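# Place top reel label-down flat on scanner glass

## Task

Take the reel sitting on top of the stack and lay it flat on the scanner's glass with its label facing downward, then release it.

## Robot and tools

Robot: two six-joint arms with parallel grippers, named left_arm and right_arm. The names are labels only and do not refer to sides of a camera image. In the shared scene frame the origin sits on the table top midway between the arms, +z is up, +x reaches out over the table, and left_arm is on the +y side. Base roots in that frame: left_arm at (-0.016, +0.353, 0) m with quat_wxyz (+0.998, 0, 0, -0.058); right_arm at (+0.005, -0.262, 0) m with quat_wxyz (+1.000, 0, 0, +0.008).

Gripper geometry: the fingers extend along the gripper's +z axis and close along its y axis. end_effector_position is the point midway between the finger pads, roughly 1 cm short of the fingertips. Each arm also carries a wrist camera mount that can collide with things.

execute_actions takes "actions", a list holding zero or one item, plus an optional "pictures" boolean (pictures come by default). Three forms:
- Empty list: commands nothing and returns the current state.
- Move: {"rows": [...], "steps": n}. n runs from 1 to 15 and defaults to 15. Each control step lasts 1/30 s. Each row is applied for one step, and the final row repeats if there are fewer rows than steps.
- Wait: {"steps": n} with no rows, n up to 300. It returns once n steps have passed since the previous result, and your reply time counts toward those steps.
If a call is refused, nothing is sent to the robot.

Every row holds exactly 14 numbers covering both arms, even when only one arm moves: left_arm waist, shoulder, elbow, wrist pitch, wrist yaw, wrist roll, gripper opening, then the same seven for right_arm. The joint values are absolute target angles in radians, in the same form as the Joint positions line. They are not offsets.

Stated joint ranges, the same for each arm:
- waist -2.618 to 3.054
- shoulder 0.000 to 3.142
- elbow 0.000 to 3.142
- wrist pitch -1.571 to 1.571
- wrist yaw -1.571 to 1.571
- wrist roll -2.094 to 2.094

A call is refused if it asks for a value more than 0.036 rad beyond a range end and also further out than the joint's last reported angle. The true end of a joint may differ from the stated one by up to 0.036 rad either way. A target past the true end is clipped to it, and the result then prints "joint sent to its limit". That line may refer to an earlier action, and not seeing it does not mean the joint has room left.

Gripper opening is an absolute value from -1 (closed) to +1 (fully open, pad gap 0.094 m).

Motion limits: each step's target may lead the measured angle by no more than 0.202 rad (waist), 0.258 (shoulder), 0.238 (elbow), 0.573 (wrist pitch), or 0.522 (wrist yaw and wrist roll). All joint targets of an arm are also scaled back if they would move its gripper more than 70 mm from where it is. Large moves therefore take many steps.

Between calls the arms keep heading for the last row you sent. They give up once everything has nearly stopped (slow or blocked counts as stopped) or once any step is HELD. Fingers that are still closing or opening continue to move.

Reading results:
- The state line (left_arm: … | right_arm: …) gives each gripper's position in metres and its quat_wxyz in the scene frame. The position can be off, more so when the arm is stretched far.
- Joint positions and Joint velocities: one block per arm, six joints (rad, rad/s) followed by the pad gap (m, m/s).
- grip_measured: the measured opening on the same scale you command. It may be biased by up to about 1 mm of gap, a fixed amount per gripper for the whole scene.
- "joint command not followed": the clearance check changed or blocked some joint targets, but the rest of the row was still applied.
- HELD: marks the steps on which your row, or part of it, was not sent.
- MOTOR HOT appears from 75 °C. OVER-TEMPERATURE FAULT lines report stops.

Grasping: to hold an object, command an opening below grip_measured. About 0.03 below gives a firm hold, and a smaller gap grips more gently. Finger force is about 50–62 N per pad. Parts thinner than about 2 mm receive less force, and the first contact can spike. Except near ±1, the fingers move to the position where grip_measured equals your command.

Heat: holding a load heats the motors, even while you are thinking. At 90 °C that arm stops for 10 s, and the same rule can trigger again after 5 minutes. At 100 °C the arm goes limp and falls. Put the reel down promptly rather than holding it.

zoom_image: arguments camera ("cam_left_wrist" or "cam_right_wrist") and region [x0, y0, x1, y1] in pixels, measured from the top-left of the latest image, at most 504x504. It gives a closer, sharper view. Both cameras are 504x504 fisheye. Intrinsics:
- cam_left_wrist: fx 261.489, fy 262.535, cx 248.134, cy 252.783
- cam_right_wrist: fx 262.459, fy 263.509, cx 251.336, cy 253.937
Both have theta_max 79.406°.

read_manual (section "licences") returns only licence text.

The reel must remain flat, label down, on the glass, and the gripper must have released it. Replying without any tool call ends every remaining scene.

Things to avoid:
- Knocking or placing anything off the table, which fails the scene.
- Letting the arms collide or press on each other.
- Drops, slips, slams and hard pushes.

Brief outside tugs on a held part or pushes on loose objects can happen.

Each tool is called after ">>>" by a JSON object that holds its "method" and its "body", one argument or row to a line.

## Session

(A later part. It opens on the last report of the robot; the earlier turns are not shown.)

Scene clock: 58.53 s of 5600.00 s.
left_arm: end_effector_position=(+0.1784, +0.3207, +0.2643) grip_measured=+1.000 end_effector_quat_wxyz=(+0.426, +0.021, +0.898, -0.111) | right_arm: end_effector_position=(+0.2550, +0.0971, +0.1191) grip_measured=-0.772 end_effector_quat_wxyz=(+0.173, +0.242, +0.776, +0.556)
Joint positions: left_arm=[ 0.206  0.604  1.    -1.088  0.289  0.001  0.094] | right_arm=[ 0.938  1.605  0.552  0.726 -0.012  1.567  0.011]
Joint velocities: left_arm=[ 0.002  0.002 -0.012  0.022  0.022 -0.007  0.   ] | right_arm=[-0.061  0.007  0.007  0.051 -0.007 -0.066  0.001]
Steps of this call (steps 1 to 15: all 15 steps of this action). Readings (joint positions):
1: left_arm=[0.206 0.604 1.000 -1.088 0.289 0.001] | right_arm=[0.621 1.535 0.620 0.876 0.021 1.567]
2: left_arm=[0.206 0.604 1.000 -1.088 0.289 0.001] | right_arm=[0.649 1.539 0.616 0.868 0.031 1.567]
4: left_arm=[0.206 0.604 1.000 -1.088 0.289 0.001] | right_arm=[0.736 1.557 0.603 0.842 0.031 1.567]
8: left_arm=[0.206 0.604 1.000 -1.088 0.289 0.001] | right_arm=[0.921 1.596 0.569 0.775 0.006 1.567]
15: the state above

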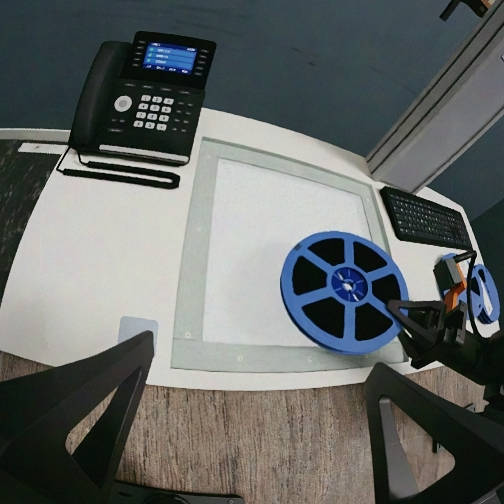

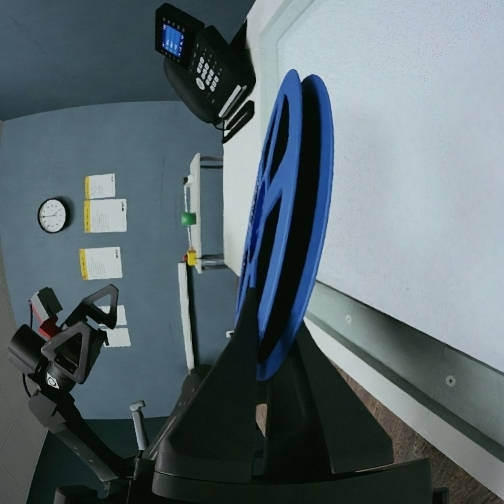

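>>> {"method": "execute_actions", "body": {
  "actions": [
    {"rows":[[0.2,0.6,1.0,-1.1,0.3,0,1,0.9,1.8,0.65,0.95,0,1.57,-0.82],[0.2,0.6,1.0,-1.1,0.3,0,1,0.9,1.8,0.65,0.95,0,1.57,-0.82],[0.2,0.6,1.0,-1.1,0.3,0,1,0.9,1.8,0.69,1.07,0,1.57,-0.82],[0.2,0.6,1.0,-1.1,0.3,0,1,0.9,1.9,0.69,1.07,0,1.57,-0.82],[0.2,0.6,1.0,-1.1,0.3,0,1,0.9,1.9,0.69,1.07,0,1.57,-0.82],[0.2,0.6,1.0,-1.1,0.3,0,1,0.9,1.99,0.69,1.07,0,1.57,-0.82]]}
  ],
  "pictures": false
}}

>>> {"method": "execute_actions", "body": {
  "actions": [
    {"rows":[[0.2,0.6,1.0,-1.1,0.3,0,1,0.9,1.99,0.69,1.02,0,1.57,-0.5]]}
  ]
}}

>>> {"method": "execute_actions", "body": {
  "actions": [
    {"rows":[[0.2,0.6,1.0,-1.1,0.3,0,1,0.9,1.92,0.62,0.94,0,1.57,-0.5]]}
  ]
}}

>>> {"method": "execute_actions", "body": {
  "actions": [
    {"rows":[[0.2,0.6,1.0,-1.1,0.3,0,1,0.9,1.83,0.5,0.94,0,1.57,-0.5]]}
  ]
}}

Scene clock: 65.07 s of 5600.00 s.
left_arm: end_effector_position=(+0.1784, +0.3206, +0.2643) grip_measured=+1.000 end_effector_quat_wxyz=(+0.426, +0.021, +0.898, -0.111) | right_arm: end_effector_position=(+0.2968, +0.1268, +0.0706) grip_measured=-0.772 end_effector_quat_wxyz=(+0.190, +0.251, +0.757, +0.573)
Joint positions: left_arm=[ 0.206  0.604  1.    -1.088  0.289  0.001  0.094] | right_arm=[ 0.904  1.989  0.673  1.041 -0.009  1.569  0.011]
Joint velocities: left_arm=[ 0.002  0.002  0.012 -0.022 -0.007  0.007  0.   ] | right_arm=[ 0.017 -0.002 -0.002  0.007 -0.007 -0.007 -0.001]
Steps of this call (steps 1 to 15: the robot went on to your last target; steps 16 to 90: nothing new was sent; then 3.03 s passed at rest; steps 91 to 105: all 15 steps of this action). Readings (joint positions):
91: left_arm=[0.206 0.604 1.000 -1.088 0.289 0.001] | right_arm=[0.933 1.628 0.557 0.752 -0.011 1.567]
92: left_arm=[0.206 0.604 1.000 -1.088 0.289 0.001] | right_arm=[0.927 1.678 0.580 0.797 -0.012 1.567]
94: left_arm=[0.206 0.604 1.000 -1.088 0.289 0.001] | right_arm=[0.914 1.785 0.631 0.879 -0.011 1.567]
98: left_arm=[0.206 0.604 1.000 -1.088 0.289 0.001] | right_arm=[0.904 1.955 0.673 0.991 -0.009 1.567]
105: the state above

Scene clock: 65.57 s of 5600.00 s.
left_arm: end_effector_position=(+0.1784, +0.3206, +0.2643) grip_measured=+1.000 end_effector_quat_wxyz=(+0.426, +0.021, +0.898, -0.111) | right_arm: end_effector_position=(+0.2962, +0.1260, +0.0673) grip_measured=-0.502 end_effector_quat_wxyz=(+0.188, +0.253, +0.760, +0.568)
Joint positions: left_arm=[ 0.206  0.604  1.    -1.088  0.289  0.001  0.094] | right_arm=[ 0.904  1.989  0.673  1.027 -0.009  1.569  0.023]
Joint velocities: left_arm=[ 0.012 -0.012 -0.022 -0.007 -0.007  0.007  0.   ] | right_arm=[ 0.002 -0.002  0.002  0.022 -0.007  0.066  0.001]
Steps of this call (steps 1 to 15: all 15 steps of this action). Readings (joint positions):
1: left_arm=[0.206 0.604 1.000 -1.088 0.289 0.001] | right_arm=[0.904 1.989 0.673 1.040 -0.009 1.569]
2: left_arm=[0.206 0.604 1.000 -1.088 0.289 0.001] | right_arm=[0.904 1.989 0.673 1.038 -0.009 1.569]
4: left_arm=[0.206 0.604 1.000 -1.088 0.289 0.001] | right_arm=[0.904 1.989 0.673 1.032 -0.009 1.569]
8: left_arm=[0.206 0.604 1.000 -1.088 0.289 0.001] | right_arm=[0.904 1.989 0.673 1.029 -0.009 1.569]
15: the state above

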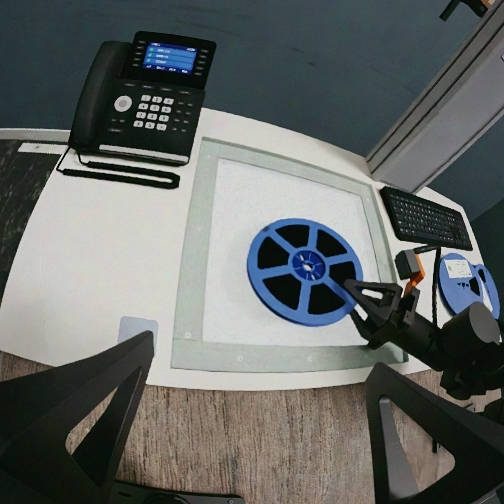

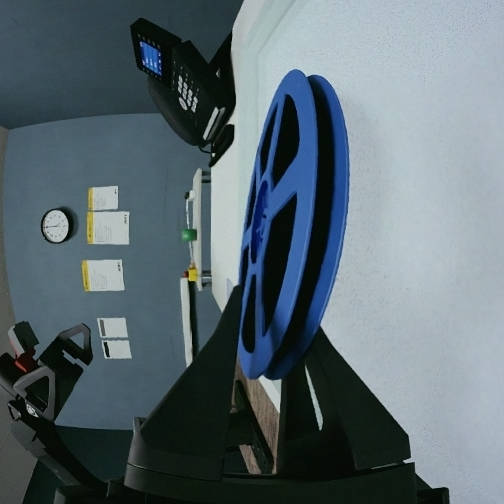

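Scene clock: 66.07 s of 5600.00 s.
left_arm: end_effector_position=(+0.1784, +0.3206, +0.2643) grip_measured=+1.000 end_effector_quat_wxyz=(+0.426, +0.021, +0.898, -0.111) | right_arm: end_effector_position=(+0.2880, +0.1152, +0.0576) grip_measured=-0.502 end_effector_quat_wxyz=(+0.180, +0.259, +0.779, +0.543)
Joint positions: left_arm=[ 0.206  0.604  1.    -1.088  0.289  0.001  0.094] | right_arm=[ 0.904  1.944  0.639  0.95  -0.009  1.569  0.023]
Joint velocities: left_arm=[-0.007 -0.012 -0.002 -0.022 -0.066  0.022  0.   ] | right_arm=[-0.007 -0.017  0.017 -0.022 -0.007 -0.037  0.   ]
Steps of this call (steps 1 to 15: all 15 steps of this action). Readings (joint positions):
1: left_arm=[0.206 0.604 1.000 -1.088 0.289 0.001] | right_arm=[0.904 1.983 0.670 1.017 -0.009 1.569]
2: left_arm=[0.206 0.604 1.000 -1.088 0.289 0.001] | right_arm=[0.904 1.971 0.660 1.002 -0.009 1.569]
4: left_arm=[0.206 0.604 1.000 -1.088 0.289 0.001] | right_arm=[0.904 1.950 0.644 0.982 -0.009 1.569]
8: left_arm=[0.206 0.604 1.000 -1.088 0.289 0.001] | right_arm=[0.904 1.944 0.639 0.963 -0.009 1.569]
15: the state above

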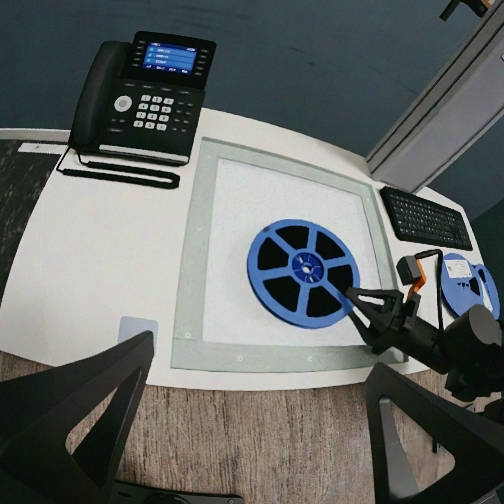

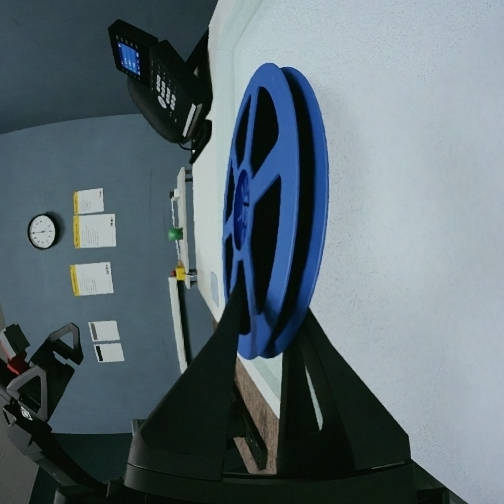

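Scene clock: 66.57 s of 5600.00 s.
left_arm: end_effector_position=(+0.1784, +0.3206, +0.2643) grip_measured=+1.000 end_effector_quat_wxyz=(+0.426, +0.021, +0.898, -0.111) | right_arm: end_effector_position=(+0.2680, +0.0889, +0.0552) grip_measured=-0.502 end_effector_quat_wxyz=(+0.176, +0.262, +0.787, +0.531)
Joint positions: left_arm=[ 0.206  0.604  1.    -1.088  0.289  0.001  0.094] | right_arm=[ 0.904  1.849  0.515  0.95  -0.009  1.569  0.023]
Joint velocities: left_arm=[ 0.022 -0.007 -0.002 -0.066 -0.007 -0.007  0.   ] | right_arm=[ 0.012 -0.012  0.002  0.022 -0.022 -0.037 -0.001]
Steps of this call (steps 1 to 15: all 15 steps of this action). Readings (joint positions):
1: left_arm=[0.206 0.604 1.000 -1.088 0.289 0.001] | right_arm=[0.904 1.933 0.625 0.951 -0.009 1.569]
2: left_arm=[0.206 0.604 1.000 -1.088 0.289 0.001] | right_arm=[0.904 1.905 0.590 0.951 -0.009 1.569]
4: left_arm=[0.206 0.604 1.000 -1.088 0.289 0.001] | right_arm=[0.904 1.860 0.531 0.950 -0.009 1.569]
8: left_arm=[0.206 0.604 1.000 -1.088 0.289 0.001] | right_arm=[0.904 1.849 0.515 0.950 -0.009 1.569]
15: the state above

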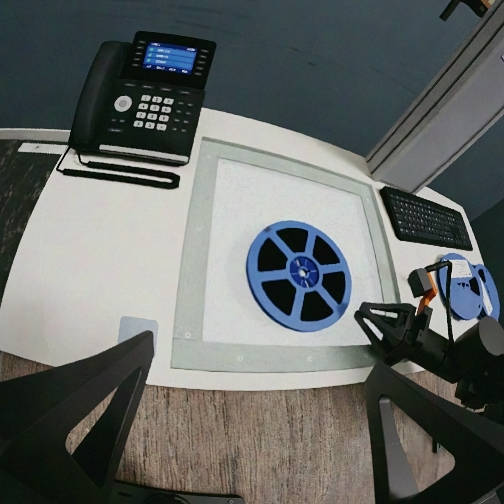

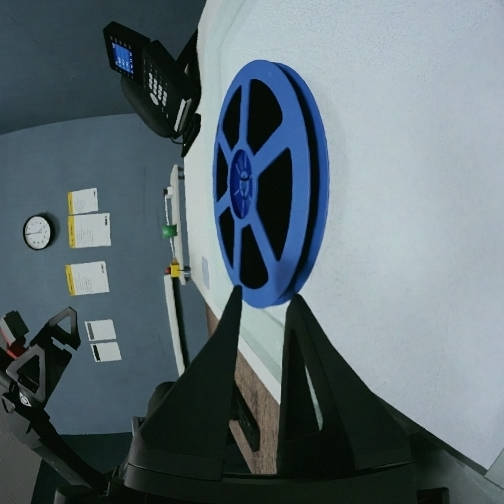

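>>> {"method": "finished_scene", "body": {
  "scene": 1
}}

The scene is finished: the task was done.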